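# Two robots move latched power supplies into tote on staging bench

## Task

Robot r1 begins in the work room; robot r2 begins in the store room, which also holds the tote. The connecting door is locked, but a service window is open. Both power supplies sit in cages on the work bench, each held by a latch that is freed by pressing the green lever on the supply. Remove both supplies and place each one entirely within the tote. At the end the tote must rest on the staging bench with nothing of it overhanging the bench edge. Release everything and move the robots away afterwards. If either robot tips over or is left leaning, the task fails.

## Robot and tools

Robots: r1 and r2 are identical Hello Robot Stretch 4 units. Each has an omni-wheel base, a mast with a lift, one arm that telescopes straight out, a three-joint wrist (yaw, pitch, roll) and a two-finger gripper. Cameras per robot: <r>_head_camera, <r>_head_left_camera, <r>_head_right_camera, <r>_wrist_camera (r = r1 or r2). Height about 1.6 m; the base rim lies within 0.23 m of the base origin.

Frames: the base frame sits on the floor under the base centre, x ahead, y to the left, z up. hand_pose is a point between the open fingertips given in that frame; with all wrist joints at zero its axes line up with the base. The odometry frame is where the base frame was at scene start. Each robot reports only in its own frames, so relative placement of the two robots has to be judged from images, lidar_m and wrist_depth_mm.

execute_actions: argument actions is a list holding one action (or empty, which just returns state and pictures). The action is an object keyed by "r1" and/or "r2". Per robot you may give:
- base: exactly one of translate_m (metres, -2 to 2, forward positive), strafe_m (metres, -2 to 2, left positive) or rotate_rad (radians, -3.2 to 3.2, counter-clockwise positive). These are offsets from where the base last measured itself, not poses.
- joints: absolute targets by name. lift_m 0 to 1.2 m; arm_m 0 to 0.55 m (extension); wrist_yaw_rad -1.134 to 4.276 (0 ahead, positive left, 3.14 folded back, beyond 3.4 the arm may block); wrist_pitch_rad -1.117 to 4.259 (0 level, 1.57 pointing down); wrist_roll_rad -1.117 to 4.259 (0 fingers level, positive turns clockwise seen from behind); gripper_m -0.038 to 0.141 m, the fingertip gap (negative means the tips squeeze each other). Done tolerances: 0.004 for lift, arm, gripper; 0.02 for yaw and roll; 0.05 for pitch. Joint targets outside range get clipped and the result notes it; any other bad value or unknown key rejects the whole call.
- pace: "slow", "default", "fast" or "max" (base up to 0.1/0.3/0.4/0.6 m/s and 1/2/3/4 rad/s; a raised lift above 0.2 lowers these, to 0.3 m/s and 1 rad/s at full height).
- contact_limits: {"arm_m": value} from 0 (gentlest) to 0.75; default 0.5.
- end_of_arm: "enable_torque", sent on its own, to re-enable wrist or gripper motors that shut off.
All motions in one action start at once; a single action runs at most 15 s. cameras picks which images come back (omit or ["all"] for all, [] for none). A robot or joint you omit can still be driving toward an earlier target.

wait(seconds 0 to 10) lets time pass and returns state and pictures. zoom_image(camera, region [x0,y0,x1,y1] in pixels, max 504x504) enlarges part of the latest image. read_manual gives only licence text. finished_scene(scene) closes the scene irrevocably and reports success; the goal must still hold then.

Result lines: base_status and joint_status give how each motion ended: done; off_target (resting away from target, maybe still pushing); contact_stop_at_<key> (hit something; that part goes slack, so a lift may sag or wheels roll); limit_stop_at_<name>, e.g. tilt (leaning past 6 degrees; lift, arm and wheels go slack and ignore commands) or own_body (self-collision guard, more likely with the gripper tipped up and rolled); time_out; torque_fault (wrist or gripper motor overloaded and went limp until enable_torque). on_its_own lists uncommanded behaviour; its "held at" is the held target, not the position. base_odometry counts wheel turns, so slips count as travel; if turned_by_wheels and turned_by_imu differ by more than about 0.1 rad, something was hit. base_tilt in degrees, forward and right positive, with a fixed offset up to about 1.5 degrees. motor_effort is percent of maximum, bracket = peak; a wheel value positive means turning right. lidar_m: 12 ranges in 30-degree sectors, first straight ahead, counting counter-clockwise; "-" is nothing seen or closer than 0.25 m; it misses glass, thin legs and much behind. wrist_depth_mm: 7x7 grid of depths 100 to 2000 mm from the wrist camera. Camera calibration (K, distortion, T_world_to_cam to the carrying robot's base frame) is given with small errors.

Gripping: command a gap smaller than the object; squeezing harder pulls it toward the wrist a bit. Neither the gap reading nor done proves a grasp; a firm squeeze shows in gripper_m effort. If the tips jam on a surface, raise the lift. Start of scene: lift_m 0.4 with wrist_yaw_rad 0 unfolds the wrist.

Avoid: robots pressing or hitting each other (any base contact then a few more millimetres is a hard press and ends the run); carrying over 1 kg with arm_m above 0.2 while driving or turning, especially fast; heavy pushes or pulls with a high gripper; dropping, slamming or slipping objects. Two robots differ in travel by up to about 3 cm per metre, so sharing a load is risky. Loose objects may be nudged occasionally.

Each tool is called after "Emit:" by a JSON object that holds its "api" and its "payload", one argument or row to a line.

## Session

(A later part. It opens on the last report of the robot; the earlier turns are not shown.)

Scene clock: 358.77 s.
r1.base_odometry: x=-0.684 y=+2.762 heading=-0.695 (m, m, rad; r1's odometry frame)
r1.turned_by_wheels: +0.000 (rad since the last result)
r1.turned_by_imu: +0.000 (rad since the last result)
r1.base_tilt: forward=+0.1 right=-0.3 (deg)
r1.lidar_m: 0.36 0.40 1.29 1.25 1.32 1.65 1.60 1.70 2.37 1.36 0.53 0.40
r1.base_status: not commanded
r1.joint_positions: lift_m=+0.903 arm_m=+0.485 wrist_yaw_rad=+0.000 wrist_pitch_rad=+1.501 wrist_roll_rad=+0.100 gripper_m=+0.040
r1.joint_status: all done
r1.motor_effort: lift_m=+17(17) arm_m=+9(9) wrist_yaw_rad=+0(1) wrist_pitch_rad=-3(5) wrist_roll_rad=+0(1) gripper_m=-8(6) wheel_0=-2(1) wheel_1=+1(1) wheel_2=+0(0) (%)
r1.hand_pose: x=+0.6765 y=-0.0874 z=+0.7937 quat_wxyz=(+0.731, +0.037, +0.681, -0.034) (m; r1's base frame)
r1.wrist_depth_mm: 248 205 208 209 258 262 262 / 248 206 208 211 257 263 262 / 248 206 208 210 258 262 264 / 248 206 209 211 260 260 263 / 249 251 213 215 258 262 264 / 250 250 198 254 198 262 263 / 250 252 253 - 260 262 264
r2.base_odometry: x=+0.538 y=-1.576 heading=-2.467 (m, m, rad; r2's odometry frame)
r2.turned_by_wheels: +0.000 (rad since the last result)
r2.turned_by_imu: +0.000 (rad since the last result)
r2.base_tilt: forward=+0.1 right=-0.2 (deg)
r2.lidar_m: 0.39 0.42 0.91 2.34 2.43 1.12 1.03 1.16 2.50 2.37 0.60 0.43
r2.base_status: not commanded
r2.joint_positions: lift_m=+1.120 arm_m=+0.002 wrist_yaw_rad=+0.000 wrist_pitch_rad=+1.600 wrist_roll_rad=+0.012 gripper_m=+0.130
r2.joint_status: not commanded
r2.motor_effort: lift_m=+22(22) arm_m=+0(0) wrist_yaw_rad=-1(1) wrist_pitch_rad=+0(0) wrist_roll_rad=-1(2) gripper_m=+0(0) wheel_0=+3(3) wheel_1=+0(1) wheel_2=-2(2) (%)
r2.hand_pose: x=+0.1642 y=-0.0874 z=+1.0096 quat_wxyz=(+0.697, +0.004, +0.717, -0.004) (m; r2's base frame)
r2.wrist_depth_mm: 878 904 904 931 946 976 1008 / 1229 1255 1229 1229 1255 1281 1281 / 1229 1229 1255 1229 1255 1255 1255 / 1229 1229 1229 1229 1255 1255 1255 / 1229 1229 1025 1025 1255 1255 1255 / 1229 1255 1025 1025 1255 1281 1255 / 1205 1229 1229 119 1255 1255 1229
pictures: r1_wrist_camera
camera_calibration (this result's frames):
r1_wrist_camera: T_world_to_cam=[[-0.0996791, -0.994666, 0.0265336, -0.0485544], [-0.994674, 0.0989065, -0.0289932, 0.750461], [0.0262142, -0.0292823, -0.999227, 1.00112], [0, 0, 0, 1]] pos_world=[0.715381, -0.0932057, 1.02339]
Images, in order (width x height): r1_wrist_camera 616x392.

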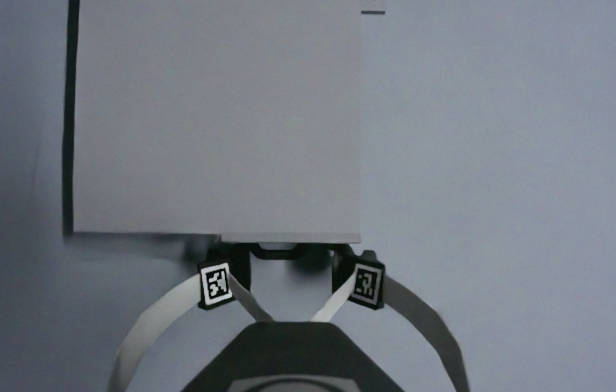

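Emit:
{"api": "execute_actions", "payload": {
  "actions": [
    {"r1":{"joints":{"arm_m":0.497},"pace":"slow"}}
  ],
  "cameras": []
}}

Emit:
{"api": "execute_actions", "payload": {
  "actions": [
    {"r1":{"joints":{"gripper_m":0.0,"lift_m":0.895},"pace":"slow"}}
  ],
  "cameras": ["r1_wrist_camera"]
}}

Emit:
{"api": "zoom_image", "payload": {
  "camera": "r1_wrist_camera",
  "region": [170, 190, 420, 330]
}}

Scene clock: 359.83 s.
r1.base_odometry: x=-0.684 y=+2.762 heading=-0.695 (m, m, rad; r1's odometry frame)
r1.turned_by_wheels: +0.000 (rad since the last result)
r1.turned_by_imu: +0.000 (rad since the last result)
r1.base_tilt: forward=-0.1 right=-0.3 (deg)
r1.lidar_m: 0.36 0.40 1.31 1.23 1.33 1.68 1.60 1.68 2.39 1.32 0.52 0.39
r1.base_status: not commanded
r1.joint_positions: lift_m=+0.903 arm_m=+0.495 wrist_yaw_rad=-0.004 wrist_pitch_rad=+1.512 wrist_roll_rad=+0.100 gripper_m=+0.040
r1.joint_status: all done
r1.on_its_own: wrist_pitch_rad is at rest, and its effort (-35) is outside its rest range (-23 to +23)
r1.motor_effort: lift_m=+17(17) arm_m=+12(11) wrist_yaw_rad=+11(10) wrist_pitch_rad=-35(35) wrist_roll_rad=+0(0) gripper_m=-8(7) wheel_0=-1(2) wheel_1=+2(1) wheel_2=-1(1) (%)
r1.hand_pose: x=+0.6824 y=-0.0875 z=+0.7934 quat_wxyz=(+0.727, +0.038, +0.685, -0.036) (m; r1's base frame)
r1.wrist_depth_mm: 245 204 206 208 255 257 262 / 246 204 206 208 256 258 260 / 247 204 207 210 256 260 262 / 248 206 208 209 258 262 262 / 250 250 208 214 258 260 264 / 249 251 198 257 192 263 265 / 249 252 255 - 259 263 266
r2.base_odometry: x=+0.538 y=-1.576 heading=-2.467 (m, m, rad; r2's odometry frame)
r2.turned_by_wheels: +0.000 (rad since the last result)
r2.turned_by_imu: +0.000 (rad since the last result)
r2.base_tilt: forward=+0.1 right=-0.2 (deg)
r2.lidar_m: 0.38 0.40 0.90 2.34 2.44 1.10 1.06 1.14 2.48 2.38 0.63 0.42
r2.base_status: not commanded
r2.joint_positions: lift_m=+1.120 arm_m=+0.002 wrist_yaw_rad=+0.000 wrist_pitch_rad=+1.600 wrist_roll_rad=+0.012 gripper_m=+0.130
r2.joint_status: not commanded
r2.motor_effort: lift_m=+22(22) arm_m=+0(0) wrist_yaw_rad=-1(1) wrist_pitch_rad=-1(0) wrist_roll_rad=-1(3) gripper_m=-1(0) wheel_0=+3(3) wheel_1=+1(1) wheel_2=-2(3) (%)
r2.hand_pose: x=+0.1642 y=-0.0874 z=+1.0096 quat_wxyz=(+0.697, +0.004, +0.717, -0.004) (m; r2's base frame)
r2.wrist_depth_mm: 891 891 904 931 960 976 1008 / 1205 1229 1229 1255 1255 1229 1255 / 1205 1229 1229 1255 1255 1255 1281 / 1229 1229 1229 1229 1255 1255 1255 / 1205 1205 1042 1025 1229 1281 1281 / 1229 1229 1025 1025 1255 1281 1255 / 1255 1229 1229 119 1255 1281 1255
pictures: none
No camera images: the call's "cameras" was empty. Leave "cameras" out to get every camera's image.

Scene clock: 361.60 s.
r1.base_odometry: x=-0.684 y=+2.763 heading=-0.695 (m, m, rad; r1's odometry frame)
r1.turned_by_wheels: +0.000 (rad since the last result)
r1.turned_by_imu: +0.000 (rad since the last result)
r1.base_tilt: forward=-0.1 right=-0.4 (deg)
r1.lidar_m: 0.36 0.42 1.30 1.25 1.32 1.65 1.58 1.69 2.36 1.34 0.50 0.40
r1.base_status: not commanded
r1.joint_positions: lift_m=+0.895 arm_m=+0.495 wrist_yaw_rad=-0.005 wrist_pitch_rad=+1.512 wrist_roll_rad=+0.100 gripper_m=+0.001
r1.joint_status: all done
r1.on_its_own: wrist_pitch_rad is at rest, and its effort (-37) is outside its rest range (-23 to +23)
r1.motor_effort: lift_m=+20(22) arm_m=+12(12) wrist_yaw_rad=+10(12) wrist_pitch_rad=-37(39) wrist_roll_rad=+0(3) gripper_m=-21(23) wheel_0=+0(2) wheel_1=+2(2) wheel_2=-2(2) (%)
r1.hand_pose: x=+0.6822 y=-0.0875 z=+0.7852 quat_wxyz=(+0.726, +0.038, +0.685, -0.036) (m; r1's base frame)
r1.wrist_depth_mm: 234 192 195 196 245 245 248 / 234 193 195 196 245 247 249 / 235 194 195 198 245 248 250 / 236 194 196 198 247 250 250 / 236 240 196 200 247 249 252 / 239 240 198 245 190 251 253 / 240 242 244 - 248 252 253
r2.base_odometry: x=+0.538 y=-1.576 heading=-2.467 (m, m, rad; r2's odometry frame)
r2.turned_by_wheels: +0.000 (rad since the last result)
r2.turned_by_imu: +0.000 (rad since the last result)
r2.base_tilt: forward=+0.1 right=-0.2 (deg)
r2.lidar_m: 0.39 0.42 0.89 2.33 2.43 1.11 1.06 1.15 2.46 2.38 0.60 0.41
r2.base_status: not commanded
r2.joint_positions: lift_m=+1.120 arm_m=+0.002 wrist_yaw_rad=+0.000 wrist_pitch_rad=+1.600 wrist_roll_rad=+0.012 gripper_m=+0.130
r2.joint_status: not commanded
r2.motor_effort: lift_m=+22(23) arm_m=+0(0) wrist_yaw_rad=-1(1) wrist_pitch_rad=+0(1) wrist_roll_rad=+0(1) gripper_m=+0(0) wheel_0=+3(3) wheel_1=+1(1) wheel_2=-2(2) (%)
r2.hand_pose: x=+0.1642 y=-0.0874 z=+1.0096 quat_wxyz=(+0.697, +0.004, +0.717, -0.004) (m; r2's base frame)
r2.wrist_depth_mm: 878 891 904 931 960 976 991 / 1205 1229 1229 1255 1229 1229 1255 / 1229 1229 1255 1255 1255 1255 1255 / 1229 1255 1255 1255 1255 1255 1281 / 1229 1229 1042 1025 1229 1255 1255 / 1229 1229 1025 1025 1229 1281 1255 / 1229 1229 1229 119 1255 1255 1281
pictures: r1_wrist_camera
camera_calibration (this result's frames):
r1_wrist_camera: T_world_to_cam=[[-0.103674, -0.994226, 0.0276851, -0.0459645], [-0.994507, 0.103221, -0.0173436, 0.747057], [0.0143858, -0.0293312, -0.999466, 1.00077], [0, 0, 0, 1]] pos_world=[0.723791, -0.0934573, 1.01446]
Images, in order (width x height): r1_wrist_camera 616x392.

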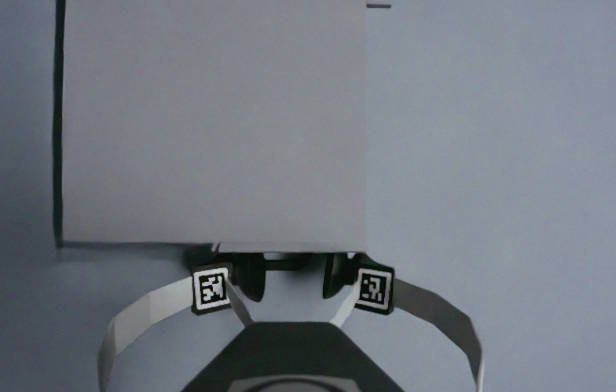

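Region (170, 190, 420, 330) of r1_wrist_camera's 616x392 image, scaled by 2.016; it fills the top 282 rows of this view, and the rest is white.

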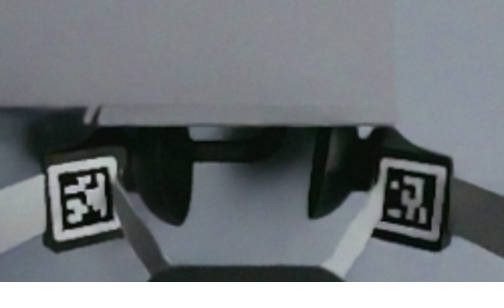

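Emit:
{"api": "execute_actions", "payload": {
  "actions": [
    {"r1":{"joints":{"gripper_m":-0.038,"lift_m":0.885},"pace":"slow"}}
  ],
  "cameras": ["r1_wrist_camera"]
}}

Emit:
{"api": "execute_actions", "payload": {
  "actions": [
    {"r1":{"joints":{"arm_m":0.478},"pace":"slow"}}
  ],
  "cameras": ["r1_wrist_camera"]
}}

Scene clock: 363.13 s.
r1.base_odometry: x=-0.684 y=+2.763 heading=-0.695 (m, m, rad; r1's odometry frame)
r1.turned_by_wheels: +0.000 (rad since the last result)
r1.turned_by_imu: +0.000 (rad since the last result)
r1.base_tilt: forward=+0.0 right=-0.4 (deg)
r1.lidar_m: 0.37 0.39 1.29 1.26 1.33 1.65 1.60 1.69 2.35 1.34 0.54 0.40
r1.base_status: not commanded
r1.joint_positions: lift_m=+0.885 arm_m=+0.495 wrist_yaw_rad=-0.005 wrist_pitch_rad=+1.513 wrist_roll_rad=+0.100 gripper_m=-0.037
r1.joint_status: all done
r1.on_its_own: wrist_yaw_rad is at rest, and its effort (+14) is outside its rest range (-13 to +13); wrist_pitch_rad is at rest, and its effort (-40) is outside its rest range (-23 to +23)
r1.motor_effort: lift_m=+19(20) arm_m=+12(12) wrist_yaw_rad=+14(14) wrist_pitch_rad=-40(40) wrist_roll_rad=-1(2) gripper_m=-28(26) wheel_0=+0(0) wheel_1=+2(2) wheel_2=-2(2) (%)
r1.hand_pose: x=+0.6819 y=-0.0875 z=+0.7753 quat_wxyz=(+0.726, +0.038, +0.686, -0.036) (m; r1's base frame)
r1.wrist_depth_mm: 182 182 185 187 235 236 240 / 183 184 186 187 236 236 240 / 205 184 186 189 236 239 241 / 206 185 187 189 237 240 241 / 229 229 188 190 237 241 244 / 229 166 193 236 182 241 244 / 230 233 234 - 239 241 244
r2.base_odometry: x=+0.538 y=-1.576 heading=-2.467 (m, m, rad; r2's odometry frame)
r2.turned_by_wheels: +0.000 (rad since the last result)
r2.turned_by_imu: +0.000 (rad since the last result)
r2.base_tilt: forward=+0.0 right=-0.2 (deg)
r2.lidar_m: 0.38 0.42 0.89 2.34 2.41 1.12 1.06 1.15 2.47 2.37 0.60 0.43
r2.base_status: not commanded
r2.joint_positions: lift_m=+1.120 arm_m=+0.002 wrist_yaw_rad=+0.000 wrist_pitch_rad=+1.600 wrist_roll_rad=+0.012 gripper_m=+0.130
r2.joint_status: not commanded
r2.motor_effort: lift_m=+23(23) arm_m=-1(1) wrist_yaw_rad=-1(1) wrist_pitch_rad=+0(0) wrist_roll_rad=-2(0) gripper_m=-1(2) wheel_0=+3(3) wheel_1=+1(1) wheel_2=-2(2) (%)
r2.hand_pose: x=+0.1642 y=-0.0874 z=+1.0096 quat_wxyz=(+0.697, +0.004, +0.717, -0.004) (m; r2's base frame)
r2.wrist_depth_mm: 878 891 904 931 960 976 1008 / 1229 1229 1229 1229 1255 1255 1255 / 1229 1229 1255 1229 1229 1255 1255 / 1229 1255 1229 1255 1229 1255 1281 / 1229 1229 1025 1008 1255 1255 1255 / 1229 1229 1025 1025 1229 1255 1281 / 1229 1229 1205 119 1255 1255 1255
pictures: r1_wrist_camera
camera_calibration (this result's frames):
r1_wrist_camera: T_world_to_cam=[[-0.104757, -0.99411, 0.0277669, -0.0450534], [-0.994408, 0.104332, -0.0163541, 0.745798], [0.0133608, -0.0293248, -0.999481, 0.991582], [0, 0, 0, 1]] pos_world=[0.72366, -0.0935208, 1.00451]
Images, in order (width x height): r1_wrist_camera 616x392.

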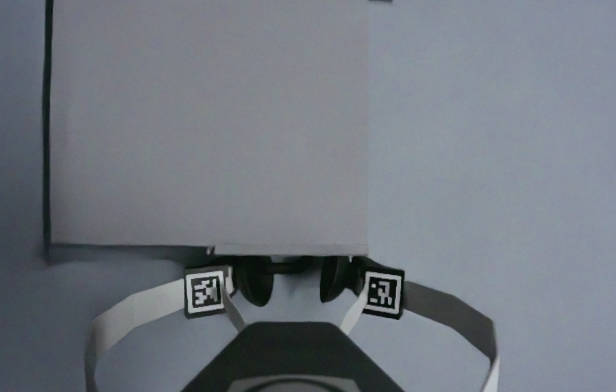

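Scene clock: 364.30 s.
r1.base_odometry: x=-0.684 y=+2.762 heading=-0.695 (m, m, rad; r1's odometry frame)
r1.turned_by_wheels: +0.000 (rad since the last result)
r1.turned_by_imu: +0.000 (rad since the last result)
r1.base_tilt: forward=+0.0 right=-0.3 (deg)
r1.lidar_m: 0.36 0.38 1.31 1.24 1.34 1.64 1.60 1.68 2.37 1.33 0.52 0.39
r1.base_status: not commanded
r1.joint_positions: lift_m=+0.885 arm_m=+0.480 wrist_yaw_rad=+0.003 wrist_pitch_rad=+1.492 wrist_roll_rad=+0.100 gripper_m=-0.037
r1.joint_status: all done
r1.motor_effort: lift_m=+21(21) arm_m=-12(12) wrist_yaw_rad=-10(13) wrist_pitch_rad=+23(40) wrist_roll_rad=-3(3) gripper_m=-27(28) wheel_0=-1(1) wheel_1=+1(2) wheel_2=+3(3) (%)
r1.hand_pose: x=+0.6740 y=-0.0874 z=+0.7755 quat_wxyz=(+0.734, +0.036, +0.678, -0.033) (m; r1's base frame)
r1.wrist_depth_mm: 230 188 191 192 240 243 246 / 229 189 190 192 242 243 243 / 208 188 190 191 239 242 244 / 208 188 190 193 240 242 244 / 230 233 190 193 241 241 243 / 229 164 193 236 183 241 244 / 230 234 234 - 239 241 243
r2.base_odometry: x=+0.538 y=-1.576 heading=-2.467 (m, m, rad; r2's odometry frame)
r2.turned_by_wheels: +0.000 (rad since the last result)
r2.turned_by_imu: +0.000 (rad since the last result)
r2.base_tilt: forward=+0.2 right=-0.2 (deg)
r2.lidar_m: 0.40 0.40 0.91 2.34 2.46 1.10 1.05 1.15 2.45 2.40 0.60 0.42
r2.base_status: not commanded
r2.joint_positions: lift_m=+1.120 arm_m=+0.002 wrist_yaw_rad=+0.000 wrist_pitch_rad=+1.600 wrist_roll_rad=+0.012 gripper_m=+0.130
r2.joint_status: not commanded
r2.motor_effort: lift_m=+23(23) arm_m=-1(1) wrist_yaw_rad=-2(1) wrist_pitch_rad=+0(0) wrist_roll_rad=-2(1) gripper_m=+0(0) wheel_0=+3(3) wheel_1=+1(1) wheel_2=-2(2) (%)
r2.hand_pose: x=+0.1642 y=-0.0874 z=+1.0096 quat_wxyz=(+0.697, +0.004, +0.717, -0.004) (m; r2's base frame)
r2.wrist_depth_mm: 891 891 904 931 946 991 1025 / 1205 1229 1229 1255 1229 1229 1229 / 1229 1229 1255 1255 1229 1255 1281 / 1229 1229 1229 1255 1255 1255 1255 / 1229 1229 1025 1008 1255 1281 1255 / 1229 1255 1025 1025 1229 1281 1255 / 1229 1229 1255 119 1255 1255 1281
pictures: r1_wrist_camera
camera_calibration (this result's frames):
r1_wrist_camera: T_world_to_cam=[[-0.0971028, -0.994945, 0.0256201, -0.0493037], [-0.994657, 0.096104, -0.037698, 0.753886], [0.0350453, -0.0291438, -0.998961, 0.976913], [0, 0, 0, 1]] pos_world=[0.710834, -0.0930349, 1.00558]
Images, in order (width x height): r1_wrist_camera 616x392.

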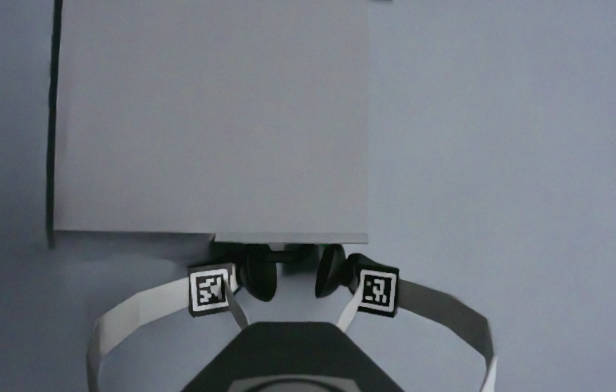

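Holding at +23 (~6 N). Keep pulling.

Emit:
{"api": "execute_actions", "payload": {
  "actions": [
    {"r1":{"joints":{"arm_m":0.471},"pace":"slow"}}
  ],
  "cameras": ["r1_wrist_camera"]
}}

Scene clock: 365.17 s.
r1.base_odometry: x=-0.684 y=+2.762 heading=-0.695 (m, m, rad; r1's odometry frame)
r1.turned_by_wheels: +0.000 (rad since the last result)
r1.turned_by_imu: +0.000 (rad since the last result)
r1.base_tilt: forward=-0.1 right=-0.4 (deg)
r1.lidar_m: 0.35 0.39 1.28 1.23 1.32 1.64 1.61 1.69 2.36 1.36 0.55 0.37
r1.base_status: not commanded
r1.joint_positions: lift_m=+0.885 arm_m=+0.473 wrist_yaw_rad=+0.000 wrist_pitch_rad=+1.500 wrist_roll_rad=+0.100 gripper_m=-0.037
r1.joint_status: all done
r1.motor_effort: lift_m=+21(21) arm_m=-9(14) wrist_yaw_rad=-1(12) wrist_pitch_rad=+0(26) wrist_roll_rad=-2(1) gripper_m=-20(27) wheel_0=-1(2) wheel_1=+1(2) wheel_2=+1(3) (%)
r1.hand_pose: x=+0.6639 y=-0.0874 z=+0.7754 quat_wxyz=(+0.731, +0.037, +0.681, -0.034) (m; r1's base frame)
r1.wrist_depth_mm: 232 189 190 192 240 244 245 / 209 189 190 192 241 243 246 / 209 189 191 191 239 243 246 / 230 189 191 192 241 242 245 / 233 235 236 206 241 243 244 / 233 234 180 200 174 244 245 / 233 235 236 - 241 243 245
r2.base_odometry: x=+0.538 y=-1.576 heading=-2.467 (m, m, rad; r2's odometry frame)
r2.turned_by_wheels: +0.000 (rad since the last result)
r2.turned_by_imu: +0.000 (rad since the last result)
r2.base_tilt: forward=+0.2 right=-0.2 (deg)
r2.lidar_m: 0.39 0.42 0.89 2.32 2.44 1.14 1.07 1.15 2.47 2.38 0.60 0.42
r2.base_status: not commanded
r2.joint_positions: lift_m=+1.120 arm_m=+0.002 wrist_yaw_rad=+0.000 wrist_pitch_rad=+1.600 wrist_roll_rad=+0.012 gripper_m=+0.130
r2.joint_status: not commanded
r2.motor_effort: lift_m=+23(22) arm_m=+0(0) wrist_yaw_rad=-1(1) wrist_pitch_rad=+0(1) wrist_roll_rad=-3(0) gripper_m=+0(1) wheel_0=+3(3) wheel_1=+1(1) wheel_2=-2(3) (%)
r2.hand_pose: x=+0.1642 y=-0.0874 z=+1.0096 quat_wxyz=(+0.697, +0.004, +0.717, -0.004) (m; r2's base frame)
r2.wrist_depth_mm: 891 891 917 946 946 960 991 / 1229 1229 1229 1229 1229 1255 1229 / 1229 1229 1205 1229 1255 1255 1255 / 1205 1229 1255 1229 1255 1255 1255 / 1255 1255 1025 1025 1255 1255 1255 / 1229 1255 1025 1042 1281 1255 1281 / 1205 1229 1229 119 1255 1255 1255
pictures: r1_wrist_camera
camera_calibration (this result's frames):
r1_wrist_camera: T_world_to_cam=[[-0.0997182, -0.994665, 0.0264325, -0.0492134], [-0.994651, 0.0989268, -0.029726, 0.737949], [0.0269525, -0.0292554, -0.999209, 0.982677], [0, 0, 0, 1]] pos_world=[0.702609, -0.0932052, 1.00514]
Images, in order (width x height): r1_wrist_camera 616x392.

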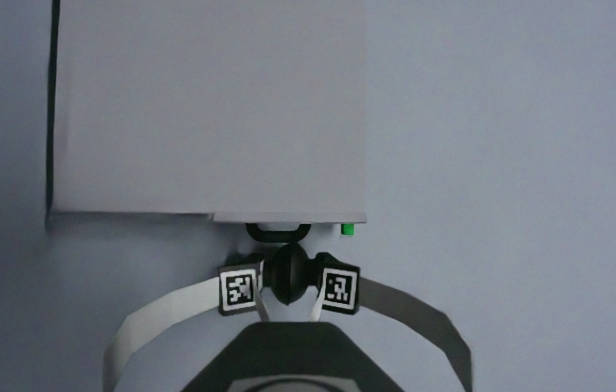

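Emit:
{"api": "execute_actions", "payload": {
  "actions": [
    {"r1":{"joints":{"arm_m":0.462,"lift_m":0.903,"gripper_m":0.07}}}
  ],
  "cameras": []
}}

Emit:
{"api": "execute_actions", "payload": {
  "actions": [
    {"r1":{"joints":{"arm_m":0.487},"pace":"slow","contact_limits":{"arm_m":0.3}}}
  ],
  "cameras": []
}}

Emit:
{"api": "execute_actions", "payload": {
  "actions": [
    {"r1":{"joints":{"gripper_m":0.045,"arm_m":0.493},"pace":"slow"}}
  ],
  "cameras": ["r1_wrist_camera","r1_head_right_camera"]
}}

Scene clock: 367.77 s.
r1.base_odometry: x=-0.684 y=+2.762 heading=-0.695 (m, m, rad; r1's odometry frame)
r1.turned_by_wheels: +0.000 (rad since the last result)
r1.turned_by_imu: +0.000 (rad since the last result)
r1.base_tilt: forward=+0.0 right=-0.4 (deg)
r1.lidar_m: 0.36 0.37 1.27 1.25 1.32 1.65 1.57 1.66 2.39 1.35 0.55 0.39
r1.base_status: not commanded
r1.joint_positions: lift_m=+0.903 arm_m=+0.464 wrist_yaw_rad=+0.000 wrist_pitch_rad=+1.500 wrist_roll_rad=+0.100 gripper_m=+0.070
r1.joint_status: all done
r1.motor_effort: lift_m=+23(24) arm_m=-9(9) wrist_yaw_rad=-1(2) wrist_pitch_rad=+0(0) wrist_roll_rad=-1(4) gripper_m=-3(17) wheel_0=-1(1) wheel_1=+1(1) wheel_2=+1(1) (%)
r1.hand_pose: x=+0.6549 y=-0.0874 z=+0.7932 quat_wxyz=(+0.731, +0.037, +0.681, -0.034) (m; r1's base frame)
r1.wrist_depth_mm: 249 206 208 210 258 260 263 / 248 205 208 211 257 262 263 / 247 206 208 210 258 260 263 / 249 250 208 212 259 260 263 / 249 252 252 257 258 260 265 / 249 251 252 254 258 260 265 / 248 251 253 - 258 262 262
r2.base_odometry: x=+0.538 y=-1.576 heading=-2.467 (m, m, rad; r2's odometry frame)
r2.turned_by_wheels: +0.000 (rad since the last result)
r2.turned_by_imu: +0.001 (rad since the last result)
r2.base_tilt: forward=+0.2 right=-0.2 (deg)
r2.lidar_m: 0.40 0.42 0.89 2.34 2.43 1.12 1.06 1.13 2.48 2.37 0.61 0.41
r2.base_status: not commanded
r2.joint_positions: lift_m=+1.120 arm_m=+0.002 wrist_yaw_rad=+0.000 wrist_pitch_rad=+1.600 wrist_roll_rad=+0.012 gripper_m=+0.130
r2.joint_status: not commanded
r2.motor_effort: lift_m=+22(23) arm_m=-1(0) wrist_yaw_rad=-1(1) wrist_pitch_rad=+0(1) wrist_roll_rad=-2(2) gripper_m=-1(2) wheel_0=+3(3) wheel_1=+1(1) wheel_2=-2(2) (%)
r2.hand_pose: x=+0.1642 y=-0.0874 z=+1.0096 quat_wxyz=(+0.697, +0.004, +0.717, -0.004) (m; r2's base frame)
r2.wrist_depth_mm: 878 891 904 931 960 976 991 / 1229 1205 1255 1229 1255 1255 1255 / 1229 1229 1229 1229 1255 1255 1255 / 1229 1255 1229 1255 1255 1255 1255 / 1229 1229 1025 1008 1255 1255 1255 / 1229 1229 1008 1025 1255 1255 1255 / 1229 1255 1255 119 1255 1255 1255
pictures: none
No camera images: the call's "cameras" was empty. Leave "cameras" out to get every camera's image.

Scene clock: 369.07 s.
r1.base_odometry: x=-0.684 y=+2.762 heading=-0.695 (m, m, rad; r1's odometry frame)
r1.turned_by_wheels: +0.000 (rad since the last result)
r1.turned_by_imu: +0.000 (rad since the last result)
r1.base_tilt: forward=+0.0 right=-0.4 (deg)
r1.lidar_m: 0.35 0.38 1.32 1.25 1.28 1.66 1.58 1.68 2.38 1.36 0.52 0.39
r1.base_status: not commanded
r1.joint_positions: lift_m=+0.903 arm_m=+0.485 wrist_yaw_rad=+0.000 wrist_pitch_rad=+1.501 wrist_roll_rad=+0.100 gripper_m=+0.070
r1.joint_status: all done
r1.motor_effort: lift_m=+23(23) arm_m=+9(7) wrist_yaw_rad=+0(2) wrist_pitch_rad=-5(4) wrist_roll_rad=-1(2) gripper_m=-3(3) wheel_0=-1(1) wheel_1=+1(1) wheel_2=+1(1) (%)
r1.contact_limits: arm_m 0.3
r1.hand_pose: x=+0.6762 y=-0.0874 z=+0.7932 quat_wxyz=(+0.730, +0.037, +0.681, -0.034) (m; r1's base frame)
r1.wrist_depth_mm: 247 206 208 209 257 260 263 / 248 206 208 210 259 262 263 / 248 206 208 209 258 262 263 / 249 206 208 211 257 260 263 / 249 249 213 255 258 262 263 / 250 251 252 256 204 260 263 / 248 252 252 - 259 262 263
r2.base_odometry: x=+0.538 y=-1.576 heading=-2.467 (m, m, rad; r2's odometry frame)
r2.turned_by_wheels: +0.000 (rad since the last result)
r2.turned_by_imu: +0.000 (rad since the last result)
r2.base_tilt: forward=+0.1 right=-0.2 (deg)
r2.lidar_m: 0.39 0.41 0.91 2.35 2.41 1.12 1.04 1.14 2.50 2.38 0.60 0.40
r2.base_status: not commanded
r2.joint_positions: lift_m=+1.120 arm_m=+0.002 wrist_yaw_rad=+0.000 wrist_pitch_rad=+1.600 wrist_roll_rad=+0.012 gripper_m=+0.130
r2.joint_status: not commanded
r2.motor_effort: lift_m=+23(22) arm_m=+0(1) wrist_yaw_rad=-1(1) wrist_pitch_rad=+0(1) wrist_roll_rad=-2(4) gripper_m=+0(1) wheel_0=+3(3) wheel_1=+1(1) wheel_2=-3(2) (%)
r2.hand_pose: x=+0.1642 y=-0.0874 z=+1.0096 quat_wxyz=(+0.697, +0.004, +0.717, -0.004) (m; r2's base frame)
r2.wrist_depth_mm: 891 891 904 917 946 976 1008 / 1229 1255 1255 1255 1255 1255 1255 / 1205 1229 1229 1229 1255 1255 1281 / 1229 1229 1229 1255 1229 1255 1255 / 1229 1229 1025 1025 1255 1281 1255 / 1229 1229 1025 1025 1255 1281 1281 / 1229 1229 1255 120 1255 1255 1281
pictures: none
No camera images: the call's "cameras" was empty. Leave "cameras" out to get every camera's image.

Scene clock: 370.40 s.
r1.base_odometry: x=-0.684 y=+2.762 heading=-0.696 (m, m, rad; r1's odometry frame)
r1.turned_by_wheels: +0.000 (rad since the last result)
r1.turned_by_imu: +0.000 (rad since the last result)
r1.base_tilt: forward=-0.1 right=-0.3 (deg)
r1.lidar_m: 0.37 0.39 1.30 1.25 1.34 1.66 1.57 1.69 2.40 1.34 0.53 0.39
r1.base_status: not commanded
r1.joint_positions: lift_m=+0.903 arm_m=+0.491 wrist_yaw_rad=-0.002 wrist_pitch_rad=+1.505 wrist_roll_rad=+0.101 gripper_m=+0.045
r1.joint_status: all done
r1.motor_effort: lift_m=+22(23) arm_m=+10(13) wrist_yaw_rad=+5(14) wrist_pitch_rad=-16(27) wrist_roll_rad=+0(6) gripper_m=-5(5) wheel_0=-2(4) wheel_1=+1(1) wheel_2=-2(5) (%)
r1.hand_pose: x=+0.6808 y=-0.0875 z=+0.7931 quat_wxyz=(+0.729, +0.038, +0.683, -0.035) (m; r1's base frame)
r1.wrist_depth_mm: 245 204 206 207 257 259 262 / 247 204 206 208 257 259 262 / 246 204 206 209 257 259 263 / 247 206 206 209 257 259 264 / 249 250 211 214 257 259 262 / 247 248 200 255 199 262 264 / 249 249 252 - 259 262 265
r2.base_odometry: x=+0.538 y=-1.576 heading=-2.467 (m, m, rad; r2's odometry frame)
r2.turned_by_wheels: +0.000 (rad since the last result)
r2.turned_by_imu: +0.000 (rad since the last result)
r2.base_tilt: forward=+0.1 right=-0.3 (deg)
r2.lidar_m: 0.39 0.41 0.90 2.34 2.44 1.13 1.06 1.14 2.45 2.37 0.61 0.43
r2.base_status: not commanded
r2.joint_positions: lift_m=+1.120 arm_m=+0.002 wrist_yaw_rad=+0.000 wrist_pitch_rad=+1.600 wrist_roll_rad=+0.012 gripper_m=+0.130
r2.joint_status: not commanded
r2.motor_effort: lift_m=+23(23) arm_m=+0(1) wrist_yaw_rad=-1(1) wrist_pitch_rad=+0(0) wrist_roll_rad=+1(3) gripper_m=+0(0) wheel_0=+3(3) wheel_1=+1(1) wheel_2=-2(2) (%)
r2.hand_pose: x=+0.1642 y=-0.0874 z=+1.0096 quat_wxyz=(+0.697, +0.004, +0.717, -0.004) (m; r2's base frame)
r2.wrist_depth_mm: 891 891 917 931 946 960 1008 / 1229 1229 1229 1255 1255 1255 1255 / 1229 1229 1229 1255 1255 1255 1281 / 1229 1205 1229 1205 1255 1229 1255 / 1229 1229 1025 1025 1281 1255 1255 / 1255 1255 1025 1025 1229 1281 1229 / 1229 1229 1255 119 1255 1281 1281
pictures: r1_head_right_camera, r1_wrist_camera
camera_calibration (this result's frames):
r1_wrist_camera: T_world_to_cam=[[-0.102244, -0.994395, 0.0269322, -0.046691], [-0.994524, 0.101593, -0.0245083, 0.751333], [0.0216348, -0.0292905, -0.999337, 1.00368], [0, 0, 0, 1]] pos_world=[0.720731, -0.0933613, 1.02269]
Images, in order (width x height): r1_head_right_camera 420x672, r1_wrist_camera 616x392.

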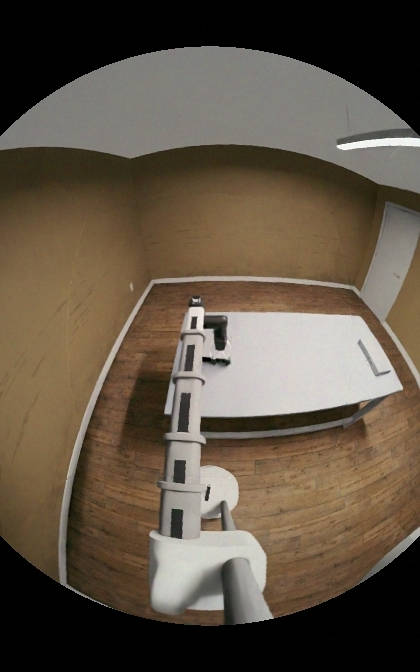

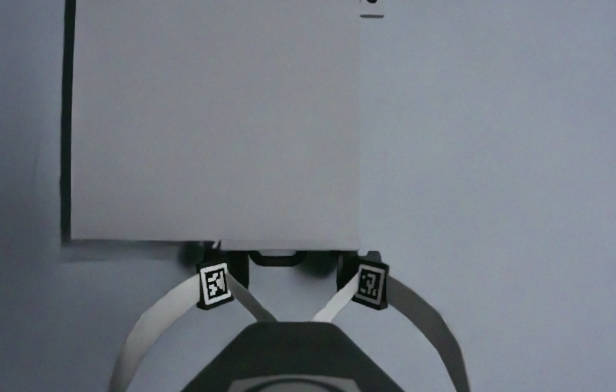

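Emit:
{"api": "execute_actions", "payload": {
  "actions": [
    {"r1":{"joints":{"gripper_m":0.015,"lift_m":0.893,"arm_m":0.497},"pace":"slow"}}
  ],
  "cameras": ["r1_wrist_camera"]
}}

Emit:
{"api": "execute_actions", "payload": {
  "actions": [
    {"r1":{"joints":{"gripper_m":-0.012,"lift_m":0.884},"pace":"slow"}}
  ],
  "cameras": ["r1_wrist_camera"]
}}

Scene clock: 372.03 s.
r1.base_odometry: x=-0.684 y=+2.763 heading=-0.696 (m, m, rad; r1's odometry frame)
r1.turned_by_wheels: +0.000 (rad since the last result)
r1.turned_by_imu: +0.000 (rad since the last result)
r1.base_tilt: forward=-0.1 right=-0.4 (deg)
r1.lidar_m: 0.37 0.40 1.27 1.25 1.35 1.66 1.58 1.70 2.37 1.33 0.52 0.40
r1.base_status: not commanded
r1.joint_positions: lift_m=+0.893 arm_m=+0.495 wrist_yaw_rad=-0.005 wrist_pitch_rad=+1.511 wrist_roll_rad=+0.101 gripper_m=+0.015
r1.joint_status: all done
r1.on_its_own: wrist_pitch_rad is at rest, and its effort (-31) is outside its rest range (-23 to +23)
r1.motor_effort: lift_m=+19(21) arm_m=+11(14) wrist_yaw_rad=+12(13) wrist_pitch_rad=-31(36) wrist_roll_rad=-5(3) gripper_m=-14(15) wheel_0=-2(2) wheel_1=+1(1) wheel_2=-4(4) (%)
r1.hand_pose: x=+0.6828 y=-0.0875 z=+0.7834 quat_wxyz=(+0.727, +0.038, +0.685, -0.036) (m; r1's base frame)
r1.wrist_depth_mm: 234 191 194 196 244 247 250 / 235 193 195 196 246 249 252 / 213 193 195 197 245 248 251 / 213 195 195 198 246 250 253 / 236 238 196 199 247 251 252 / 238 240 189 244 192 250 251 / 237 239 242 - 249 251 254
r2.base_odometry: x=+0.538 y=-1.576 heading=-2.467 (m, m, rad; r2's odometry frame)
r2.turned_by_wheels: +0.000 (rad since the last result)
r2.turned_by_imu: +0.000 (rad since the last result)
r2.base_tilt: forward=+0.1 right=-0.1 (deg)
r2.lidar_m: 0.40 0.40 0.87 2.33 2.42 1.12 1.06 1.16 2.49 2.37 0.60 0.43
r2.base_status: not commanded
r2.joint_positions: lift_m=+1.120 arm_m=+0.002 wrist_yaw_rad=+0.000 wrist_pitch_rad=+1.600 wrist_roll_rad=+0.012 gripper_m=+0.130
r2.joint_status: not commanded
r2.motor_effort: lift_m=+23(23) arm_m=+0(0) wrist_yaw_rad=-1(2) wrist_pitch_rad=+0(1) wrist_roll_rad=-1(0) gripper_m=-1(0) wheel_0=+3(3) wheel_1=+1(1) wheel_2=-2(3) (%)
r2.hand_pose: x=+0.1642 y=-0.0874 z=+1.0096 quat_wxyz=(+0.697, +0.004, +0.717, -0.004) (m; r2's base frame)
r2.wrist_depth_mm: 891 891 917 917 960 976 1008 / 1205 1229 1229 1229 1255 1255 1255 / 1205 1255 1255 1255 1229 1229 1255 / 1205 1229 1229 1229 1255 1281 1255 / 1229 1229 1025 1025 1255 1255 1281 / 1229 1229 1025 1042 1229 1281 1255 / 1229 1255 1255 120 1255 1255 1281
pictures: r1_wrist_camera
camera_calibration (this result's frames):
r1_wrist_camera: T_world_to_cam=[[-0.104328, -0.994163, 0.0274753, -0.0452407], [-0.994412, 0.103826, -0.0190834, 0.748947], [0.0161194, -0.0293127, -0.99944, 0.997722], [0, 0, 0, 1]] pos_world=[0.72396, -0.0934912, 1.0127]
Images, in order (width x height): r1_wrist_camera 616x392.

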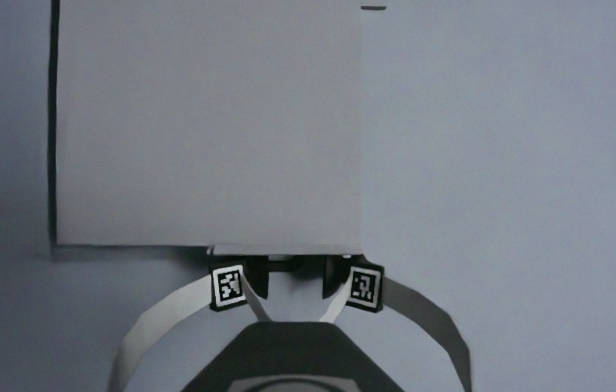

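Scene clock: 373.30 s.
r1.base_odometry: x=-0.684 y=+2.763 heading=-0.696 (m, m, rad; r1's odometry frame)
r1.turned_by_wheels: +0.000 (rad since the last result)
r1.turned_by_imu: +0.000 (rad since the last result)
r1.base_tilt: forward=+0.0 right=-0.3 (deg)
r1.lidar_m: 0.36 0.40 1.32 1.24 1.33 1.66 1.60 1.68 2.37 1.32 0.53 0.40
r1.base_status: not commanded
r1.joint_positions: lift_m=+0.884 arm_m=+0.495 wrist_yaw_rad=-0.006 wrist_pitch_rad=+1.512 wrist_roll_rad=+0.101 gripper_m=-0.011
r1.joint_status: all done
r1.on_its_own: wrist_yaw_rad is at rest, and its effort (+16) is outside its rest range (-13 to +13); wrist_pitch_rad is at rest, and its effort (-34) is outside its rest range (-23 to +23)
r1.motor_effort: lift_m=+17(19) arm_m=+11(11) wrist_yaw_rad=+16(15) wrist_pitch_rad=-34(41) wrist_roll_rad=-5(2) gripper_m=-20(19) wheel_0=-2(2) wheel_1=+1(1) wheel_2=-5(5) (%)
r1.hand_pose: x=+0.6824 y=-0.0875 z=+0.7745 quat_wxyz=(+0.727, +0.039, +0.685, -0.037) (m; r1's base frame)
r1.wrist_depth_mm: 183 184 186 187 236 239 240 / 183 185 186 188 236 239 240 / 206 186 187 189 237 240 242 / 206 185 187 189 238 241 242 / 228 231 188 190 238 241 242 / 230 231 186 236 186 241 244 / 231 233 235 - 240 243 245
r2.base_odometry: x=+0.538 y=-1.576 heading=-2.467 (m, m, rad; r2's odometry frame)
r2.turned_by_wheels: +0.000 (rad since the last result)
r2.turned_by_imu: +0.000 (rad since the last result)
r2.base_tilt: forward=+0.1 right=-0.2 (deg)
r2.lidar_m: 0.37 0.40 0.88 2.34 2.47 1.14 1.05 1.13 2.49 2.36 0.60 0.43
r2.base_status: not commanded
r2.joint_positions: lift_m=+1.120 arm_m=+0.002 wrist_yaw_rad=+0.000 wrist_pitch_rad=+1.600 wrist_roll_rad=+0.012 gripper_m=+0.130
r2.joint_status: not commanded
r2.motor_effort: lift_m=+23(23) arm_m=-1(1) wrist_yaw_rad=-2(1) wrist_pitch_rad=-1(0) wrist_roll_rad=-3(1) gripper_m=-1(0) wheel_0=+3(3) wheel_1=+1(1) wheel_2=-2(3) (%)
r2.hand_pose: x=+0.1642 y=-0.0874 z=+1.0096 quat_wxyz=(+0.697, +0.004, +0.717, -0.004) (m; r2's base frame)
r2.wrist_depth_mm: 878 891 904 931 960 976 1008 / 1229 1229 1229 1229 1255 1255 1255 / 1229 1229 1229 1229 1255 1255 1255 / 1229 1229 1229 1229 1255 1255 1255 / 1229 1255 1025 1025 1281 1255 1281 / 1229 1229 1042 1008 1255 1281 1281 / 1205 1229 1255 120 1255 1281 1281
pictures: r1_wrist_camera
camera_calibration (this result's frames):
r1_wrist_camera: T_world_to_cam=[[-0.106382, -0.993944, 0.0275381, -0.0436897], [-0.994211, 0.10591, -0.0180846, 0.747639], [0.0150585, -0.0293026, -0.999457, 0.989564], [0, 0, 0, 1]] pos_world=[0.723762, -0.0936104, 1.00375]
Images, in order (width x height): r1_wrist_camera 616x392.

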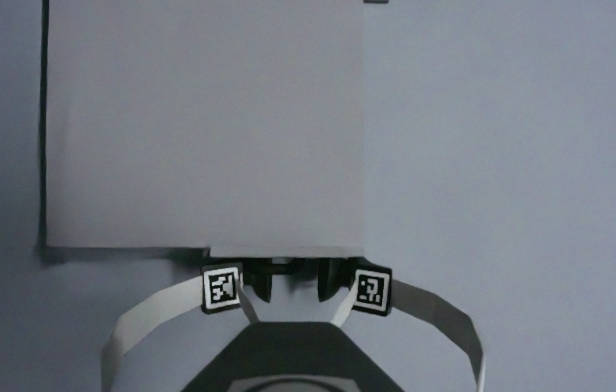

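Emit:
{"api": "zoom_image", "payload": {
  "camera": "r1_wrist_camera",
  "region": [190, 230, 400, 330]
}}

Region (190, 230, 400, 330) of r1_wrist_camera's 616x392 image, scaled by 2.400; it fills the top 240 rows of this view, and the rest is white.

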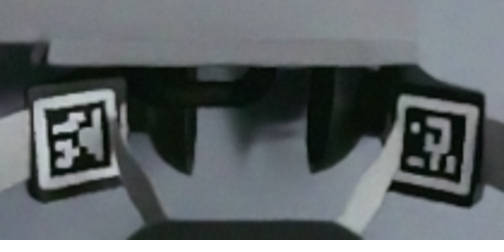

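Emit:
{"api": "execute_actions", "payload": {
  "actions": [
    {"r1":{"joints":{"gripper_m":-0.038,"lift_m":0.890},"pace":"slow"}}
  ],
  "cameras": ["r1_wrist_camera"]
}}

Emit:
{"api": "zoom_image", "payload": {
  "camera": "r1_wrist_camera",
  "region": [190, 230, 400, 330]
}}

Scene clock: 374.73 s.
r1.base_odometry: x=-0.684 y=+2.763 heading=-0.696 (m, m, rad; r1's odometry frame)
r1.turned_by_wheels: +0.000 (rad since the last result)
r1.turned_by_imu: +0.000 (rad since the last result)
r1.base_tilt: forward=+0.0 right=-0.4 (deg)
r1.lidar_m: 0.36 0.40 1.29 1.25 1.34 1.61 1.60 1.70 2.37 1.31 0.51 0.40
r1.base_status: not commanded
r1.joint_positions: lift_m=+0.889 arm_m=+0.495 wrist_yaw_rad=-0.005 wrist_pitch_rad=+1.510 wrist_roll_rad=+0.102 gripper_m=-0.037
r1.joint_status: all done
r1.on_its_own: wrist_pitch_rad is at rest, and its effort (-29) is outside its rest range (-23 to +23)
r1.motor_effort: lift_m=+29(29) arm_m=+11(11) wrist_yaw_rad=+13(15) wrist_pitch_rad=-29(33) wrist_roll_rad=-7(7) gripper_m=-29(29) wheel_0=-3(3) wheel_1=+1(1) wheel_2=-5(5) (%)
r1.hand_pose: x=+0.6830 y=-0.0875 z=+0.7795 quat_wxyz=(+0.727, +0.039, +0.684, -0.037) (m; r1's base frame)
r1.wrist_depth_mm: 183 183 185 187 236 237 240 / 183 184 186 188 236 238 239 / 205 185 187 188 237 240 242 / 206 186 187 189 238 238 241 / 229 229 187 190 239 241 241 / 229 231 182 236 182 242 244 / 230 233 234 - 240 243 244
r2.base_odometry: x=+0.538 y=-1.576 heading=-2.467 (m, m, rad; r2's odometry frame)
r2.turned_by_wheels: +0.000 (rad since the last result)
r2.turned_by_imu: +0.000 (rad since the last result)
r2.base_tilt: forward=+0.1 right=-0.2 (deg)
r2.lidar_m: 0.38 0.39 0.85 2.33 2.44 1.13 1.06 1.13 2.47 2.38 0.60 0.42
r2.base_status: not commanded
r2.joint_positions: lift_m=+1.120 arm_m=+0.002 wrist_yaw_rad=+0.000 wrist_pitch_rad=+1.600 wrist_roll_rad=+0.012 gripper_m=+0.130
r2.joint_status: not commanded
r2.motor_effort: lift_m=+22(22) arm_m=+0(0) wrist_yaw_rad=-1(1) wrist_pitch_rad=+0(1) wrist_roll_rad=+0(0) gripper_m=+0(1) wheel_0=+3(3) wheel_1=+1(1) wheel_2=-3(3) (%)
r2.hand_pose: x=+0.1642 y=-0.0874 z=+1.0096 quat_wxyz=(+0.697, +0.004, +0.717, -0.004) (m; r2's base frame)
r2.wrist_depth_mm: 878 891 917 917 931 976 991 / 1229 1229 1255 1205 1255 1281 1255 / 1229 1229 1229 1229 1255 1229 1255 / 1229 1229 1229 1255 1281 1255 1281 / 1229 1229 1025 1042 1281 1229 1255 / 1229 1229 1008 1042 1255 1281 1281 / 1255 1229 1255 119 1255 1255 1255
pictures: r1_wrist_camera
camera_calibration (this result's frames):
r1_wrist_camera: T_world_to_cam=[[-0.105502, -0.994042, 0.0273743, -0.0442295], [-0.994281, 0.104987, -0.0195931, 0.749479], [0.0166024, -0.0292849, -0.999433, 0.993526], [0, 0, 0, 1]] pos_world=[0.724031, -0.0935565, 1.00886]
Images, in order (width x height): r1_wrist_camera 616x392.

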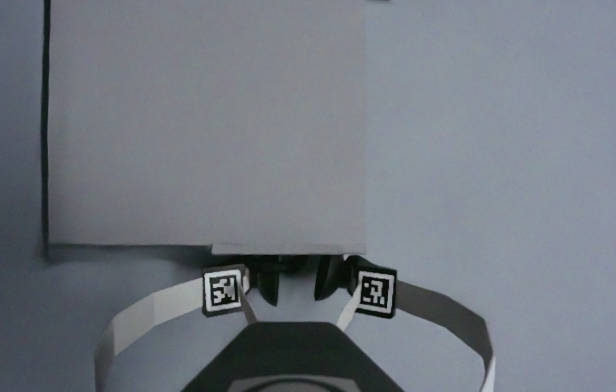

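Region (190, 230, 400, 330) of r1_wrist_camera's 616x392 image, scaled by 2.400; it fills the top 240 rows of this view, and the rest is white.

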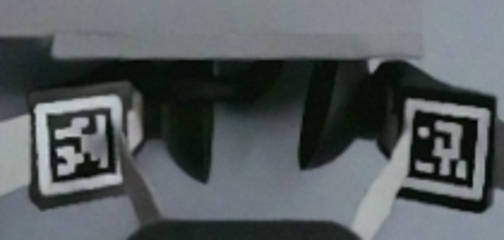

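Emit:
{"api": "execute_actions", "payload": {
  "actions": [
    {"r1":{"joints":{"lift_m":0.895},"pace":"slow"}}
  ],
  "cameras": []
}}

Emit:
{"api": "execute_actions", "payload": {
  "actions": [
    {"r1":{"joints":{"arm_m":0.478},"pace":"slow"}}
  ],
  "cameras": ["r1_wrist_camera"]
}}

Emit:
{"api": "zoom_image", "payload": {
  "camera": "r1_wrist_camera",
  "region": [190, 220, 400, 320]
}}

Scene clock: 375.50 s.
r1.base_odometry: x=-0.684 y=+2.763 heading=-0.696 (m, m, rad; r1's odometry frame)
r1.turned_by_wheels: +0.000 (rad since the last result)
r1.turned_by_imu: +0.000 (rad since the last result)
r1.base_tilt: forward=+0.0 right=-0.3 (deg)
r1.lidar_m: 0.37 0.41 1.27 1.25 1.32 1.64 1.59 1.67 2.36 1.33 0.54 0.39
r1.base_status: not commanded
r1.joint_positions: lift_m=+0.894 arm_m=+0.495 wrist_yaw_rad=-0.005 wrist_pitch_rad=+1.515 wrist_roll_rad=+0.101 gripper_m=-0.037
r1.joint_status: all done
r1.on_its_own: wrist_pitch_rad is at rest, and its effort (-42) is outside its rest range (-23 to +23)
r1.motor_effort: lift_m=+34(34) arm_m=+11(11) wrist_yaw_rad=+13(14) wrist_pitch_rad=-42(45) wrist_roll_rad=-1(5) gripper_m=-28(29) wheel_0=-3(3) wheel_1=+1(1) wheel_2=-5(5) (%)
r1.hand_pose: x=+0.6817 y=-0.0875 z=+0.7840 quat_wxyz=(+0.726, +0.038, +0.686, -0.037) (m; r1's base frame)
r1.wrist_depth_mm: 185 186 188 189 237 239 241 / 185 187 188 190 238 241 241 / 208 187 190 191 238 242 244 / 209 188 190 193 240 243 246 / 233 234 193 196 242 245 247 / 233 234 183 239 184 247 248 / 234 236 238 - 245 247 249
r2.base_odometry: x=+0.538 y=-1.576 heading=-2.467 (m, m, rad; r2's odometry frame)
r2.turned_by_wheels: +0.000 (rad since the last result)
r2.turned_by_imu: +0.000 (rad since the last result)
r2.base_tilt: forward=+0.1 right=-0.2 (deg)
r2.lidar_m: 0.40 0.39 0.86 2.33 2.41 1.13 1.07 1.13 2.46 2.38 0.60 0.42
r2.base_status: not commanded
r2.joint_positions: lift_m=+1.120 arm_m=+0.002 wrist_yaw_rad=+0.000 wrist_pitch_rad=+1.600 wrist_roll_rad=+0.012 gripper_m=+0.130
r2.joint_status: not commanded
r2.motor_effort: lift_m=+22(22) arm_m=-1(1) wrist_yaw_rad=-1(1) wrist_pitch_rad=+0(0) wrist_roll_rad=-3(1) gripper_m=-1(1) wheel_0=+3(3) wheel_1=+1(1) wheel_2=-2(3) (%)
r2.hand_pose: x=+0.1642 y=-0.0874 z=+1.0096 quat_wxyz=(+0.697, +0.004, +0.717, -0.004) (m; r2's base frame)
r2.wrist_depth_mm: 878 891 917 931 946 960 1008 / 1229 1229 1229 1205 1255 1281 1255 / 1229 1229 1255 1229 1255 1255 1229 / 1229 1229 1255 1281 1229 1255 1281 / 1229 1229 1025 1025 1255 1255 1281 / 1229 1229 1025 1042 1255 1281 1255 / 1229 1255 1229 120 1255 1255 1281
pictures: none
No camera images: the call's "cameras" was empty. Leave "cameras" out to get every camera's image.

Scene clock: 376.67 s.
r1.base_odometry: x=-0.684 y=+2.762 heading=-0.696 (m, m, rad; r1's odometry frame)
r1.turned_by_wheels: +0.000 (rad since the last result)
r1.turned_by_imu: +0.000 (rad since the last result)
r1.base_tilt: forward=-0.1 right=-0.3 (deg)
r1.lidar_m: 0.37 0.42 1.30 1.23 1.33 1.67 1.60 1.70 2.38 1.33 0.48 0.41
r1.base_status: not commanded
r1.joint_positions: lift_m=+0.895 arm_m=+0.480 wrist_yaw_rad=-0.001 wrist_pitch_rad=+1.501 wrist_roll_rad=+0.101 gripper_m=-0.037
r1.joint_status: all done
r1.motor_effort: lift_m=+24(35) arm_m=-9(8) wrist_yaw_rad=+1(18) wrist_pitch_rad=-5(54) wrist_roll_rad=-3(1) gripper_m=-17(28) wheel_0=-5(11) wheel_1=-1(3) wheel_2=-3(11) (%)
r1.hand_pose: x=+0.6704 y=-0.0874 z=+0.7851 quat_wxyz=(+0.730, +0.037, +0.681, -0.035) (m; r1's base frame)
r1.wrist_depth_mm: 238 198 199 201 249 254 254 / 238 196 200 202 249 253 257 / 239 198 200 202 250 253 255 / 240 197 200 203 251 253 255 / 241 244 244 205 251 254 255 / 241 243 181 200 180 254 255 / 240 242 245 - 251 254 255
r2.base_odometry: x=+0.538 y=-1.576 heading=-2.467 (m, m, rad; r2's odometry frame)
r2.turned_by_wheels: +0.000 (rad since the last result)
r2.turned_by_imu: +0.000 (rad since the last result)
r2.base_tilt: forward=+0.1 right=-0.1 (deg)
r2.lidar_m: 0.38 0.38 0.90 2.34 2.42 1.13 1.05 1.14 2.47 2.39 0.61 0.42
r2.base_status: not commanded
r2.joint_positions: lift_m=+1.120 arm_m=+0.002 wrist_yaw_rad=+0.000 wrist_pitch_rad=+1.600 wrist_roll_rad=+0.012 gripper_m=+0.130
r2.joint_status: not commanded
r2.motor_effort: lift_m=+22(22) arm_m=+0(0) wrist_yaw_rad=-1(1) wrist_pitch_rad=+0(1) wrist_roll_rad=-1(4) gripper_m=-1(0) wheel_0=+3(3) wheel_1=+1(1) wheel_2=-2(2) (%)
r2.hand_pose: x=+0.1642 y=-0.0874 z=+1.0096 quat_wxyz=(+0.697, +0.004, +0.717, -0.004) (m; r2's base frame)
r2.wrist_depth_mm: 878 891 904 917 946 960 1008 / 1229 1229 1229 1229 1255 1255 1255 / 1229 1229 1255 1255 1255 1255 1255 / 1229 1229 1229 1255 1255 1255 1255 / 1255 1229 1025 1025 1255 1281 1281 / 1205 1229 1025 1025 1229 1255 1255 / 1255 1229 1255 119 1255 1255 1255
pictures: r1_wrist_camera
camera_calibration (this result's frames):
r1_wrist_camera: T_world_to_cam=[[-0.101201, -0.994512, 0.0265297, -0.0479098], [-0.994534, 0.100443, -0.028503, 0.743851], [0.0256819, -0.0292692, -0.999242, 0.993123], [0, 0, 0, 1]] pos_world=[0.709432, -0.0932937, 1.01484]
Images, in order (width x height): r1_wrist_camera 616x392.

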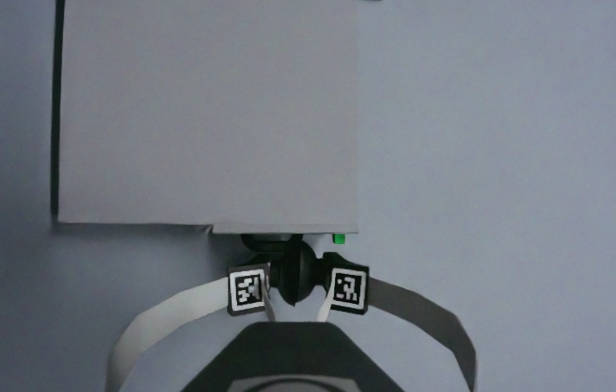

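Region (190, 220, 400, 320) of r1_wrist_camera's 616x392 image, scaled by 2.400; it fills the top 240 rows of this view, and the rest is white.

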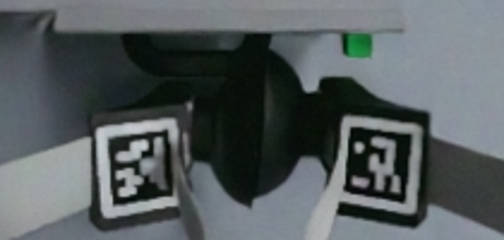

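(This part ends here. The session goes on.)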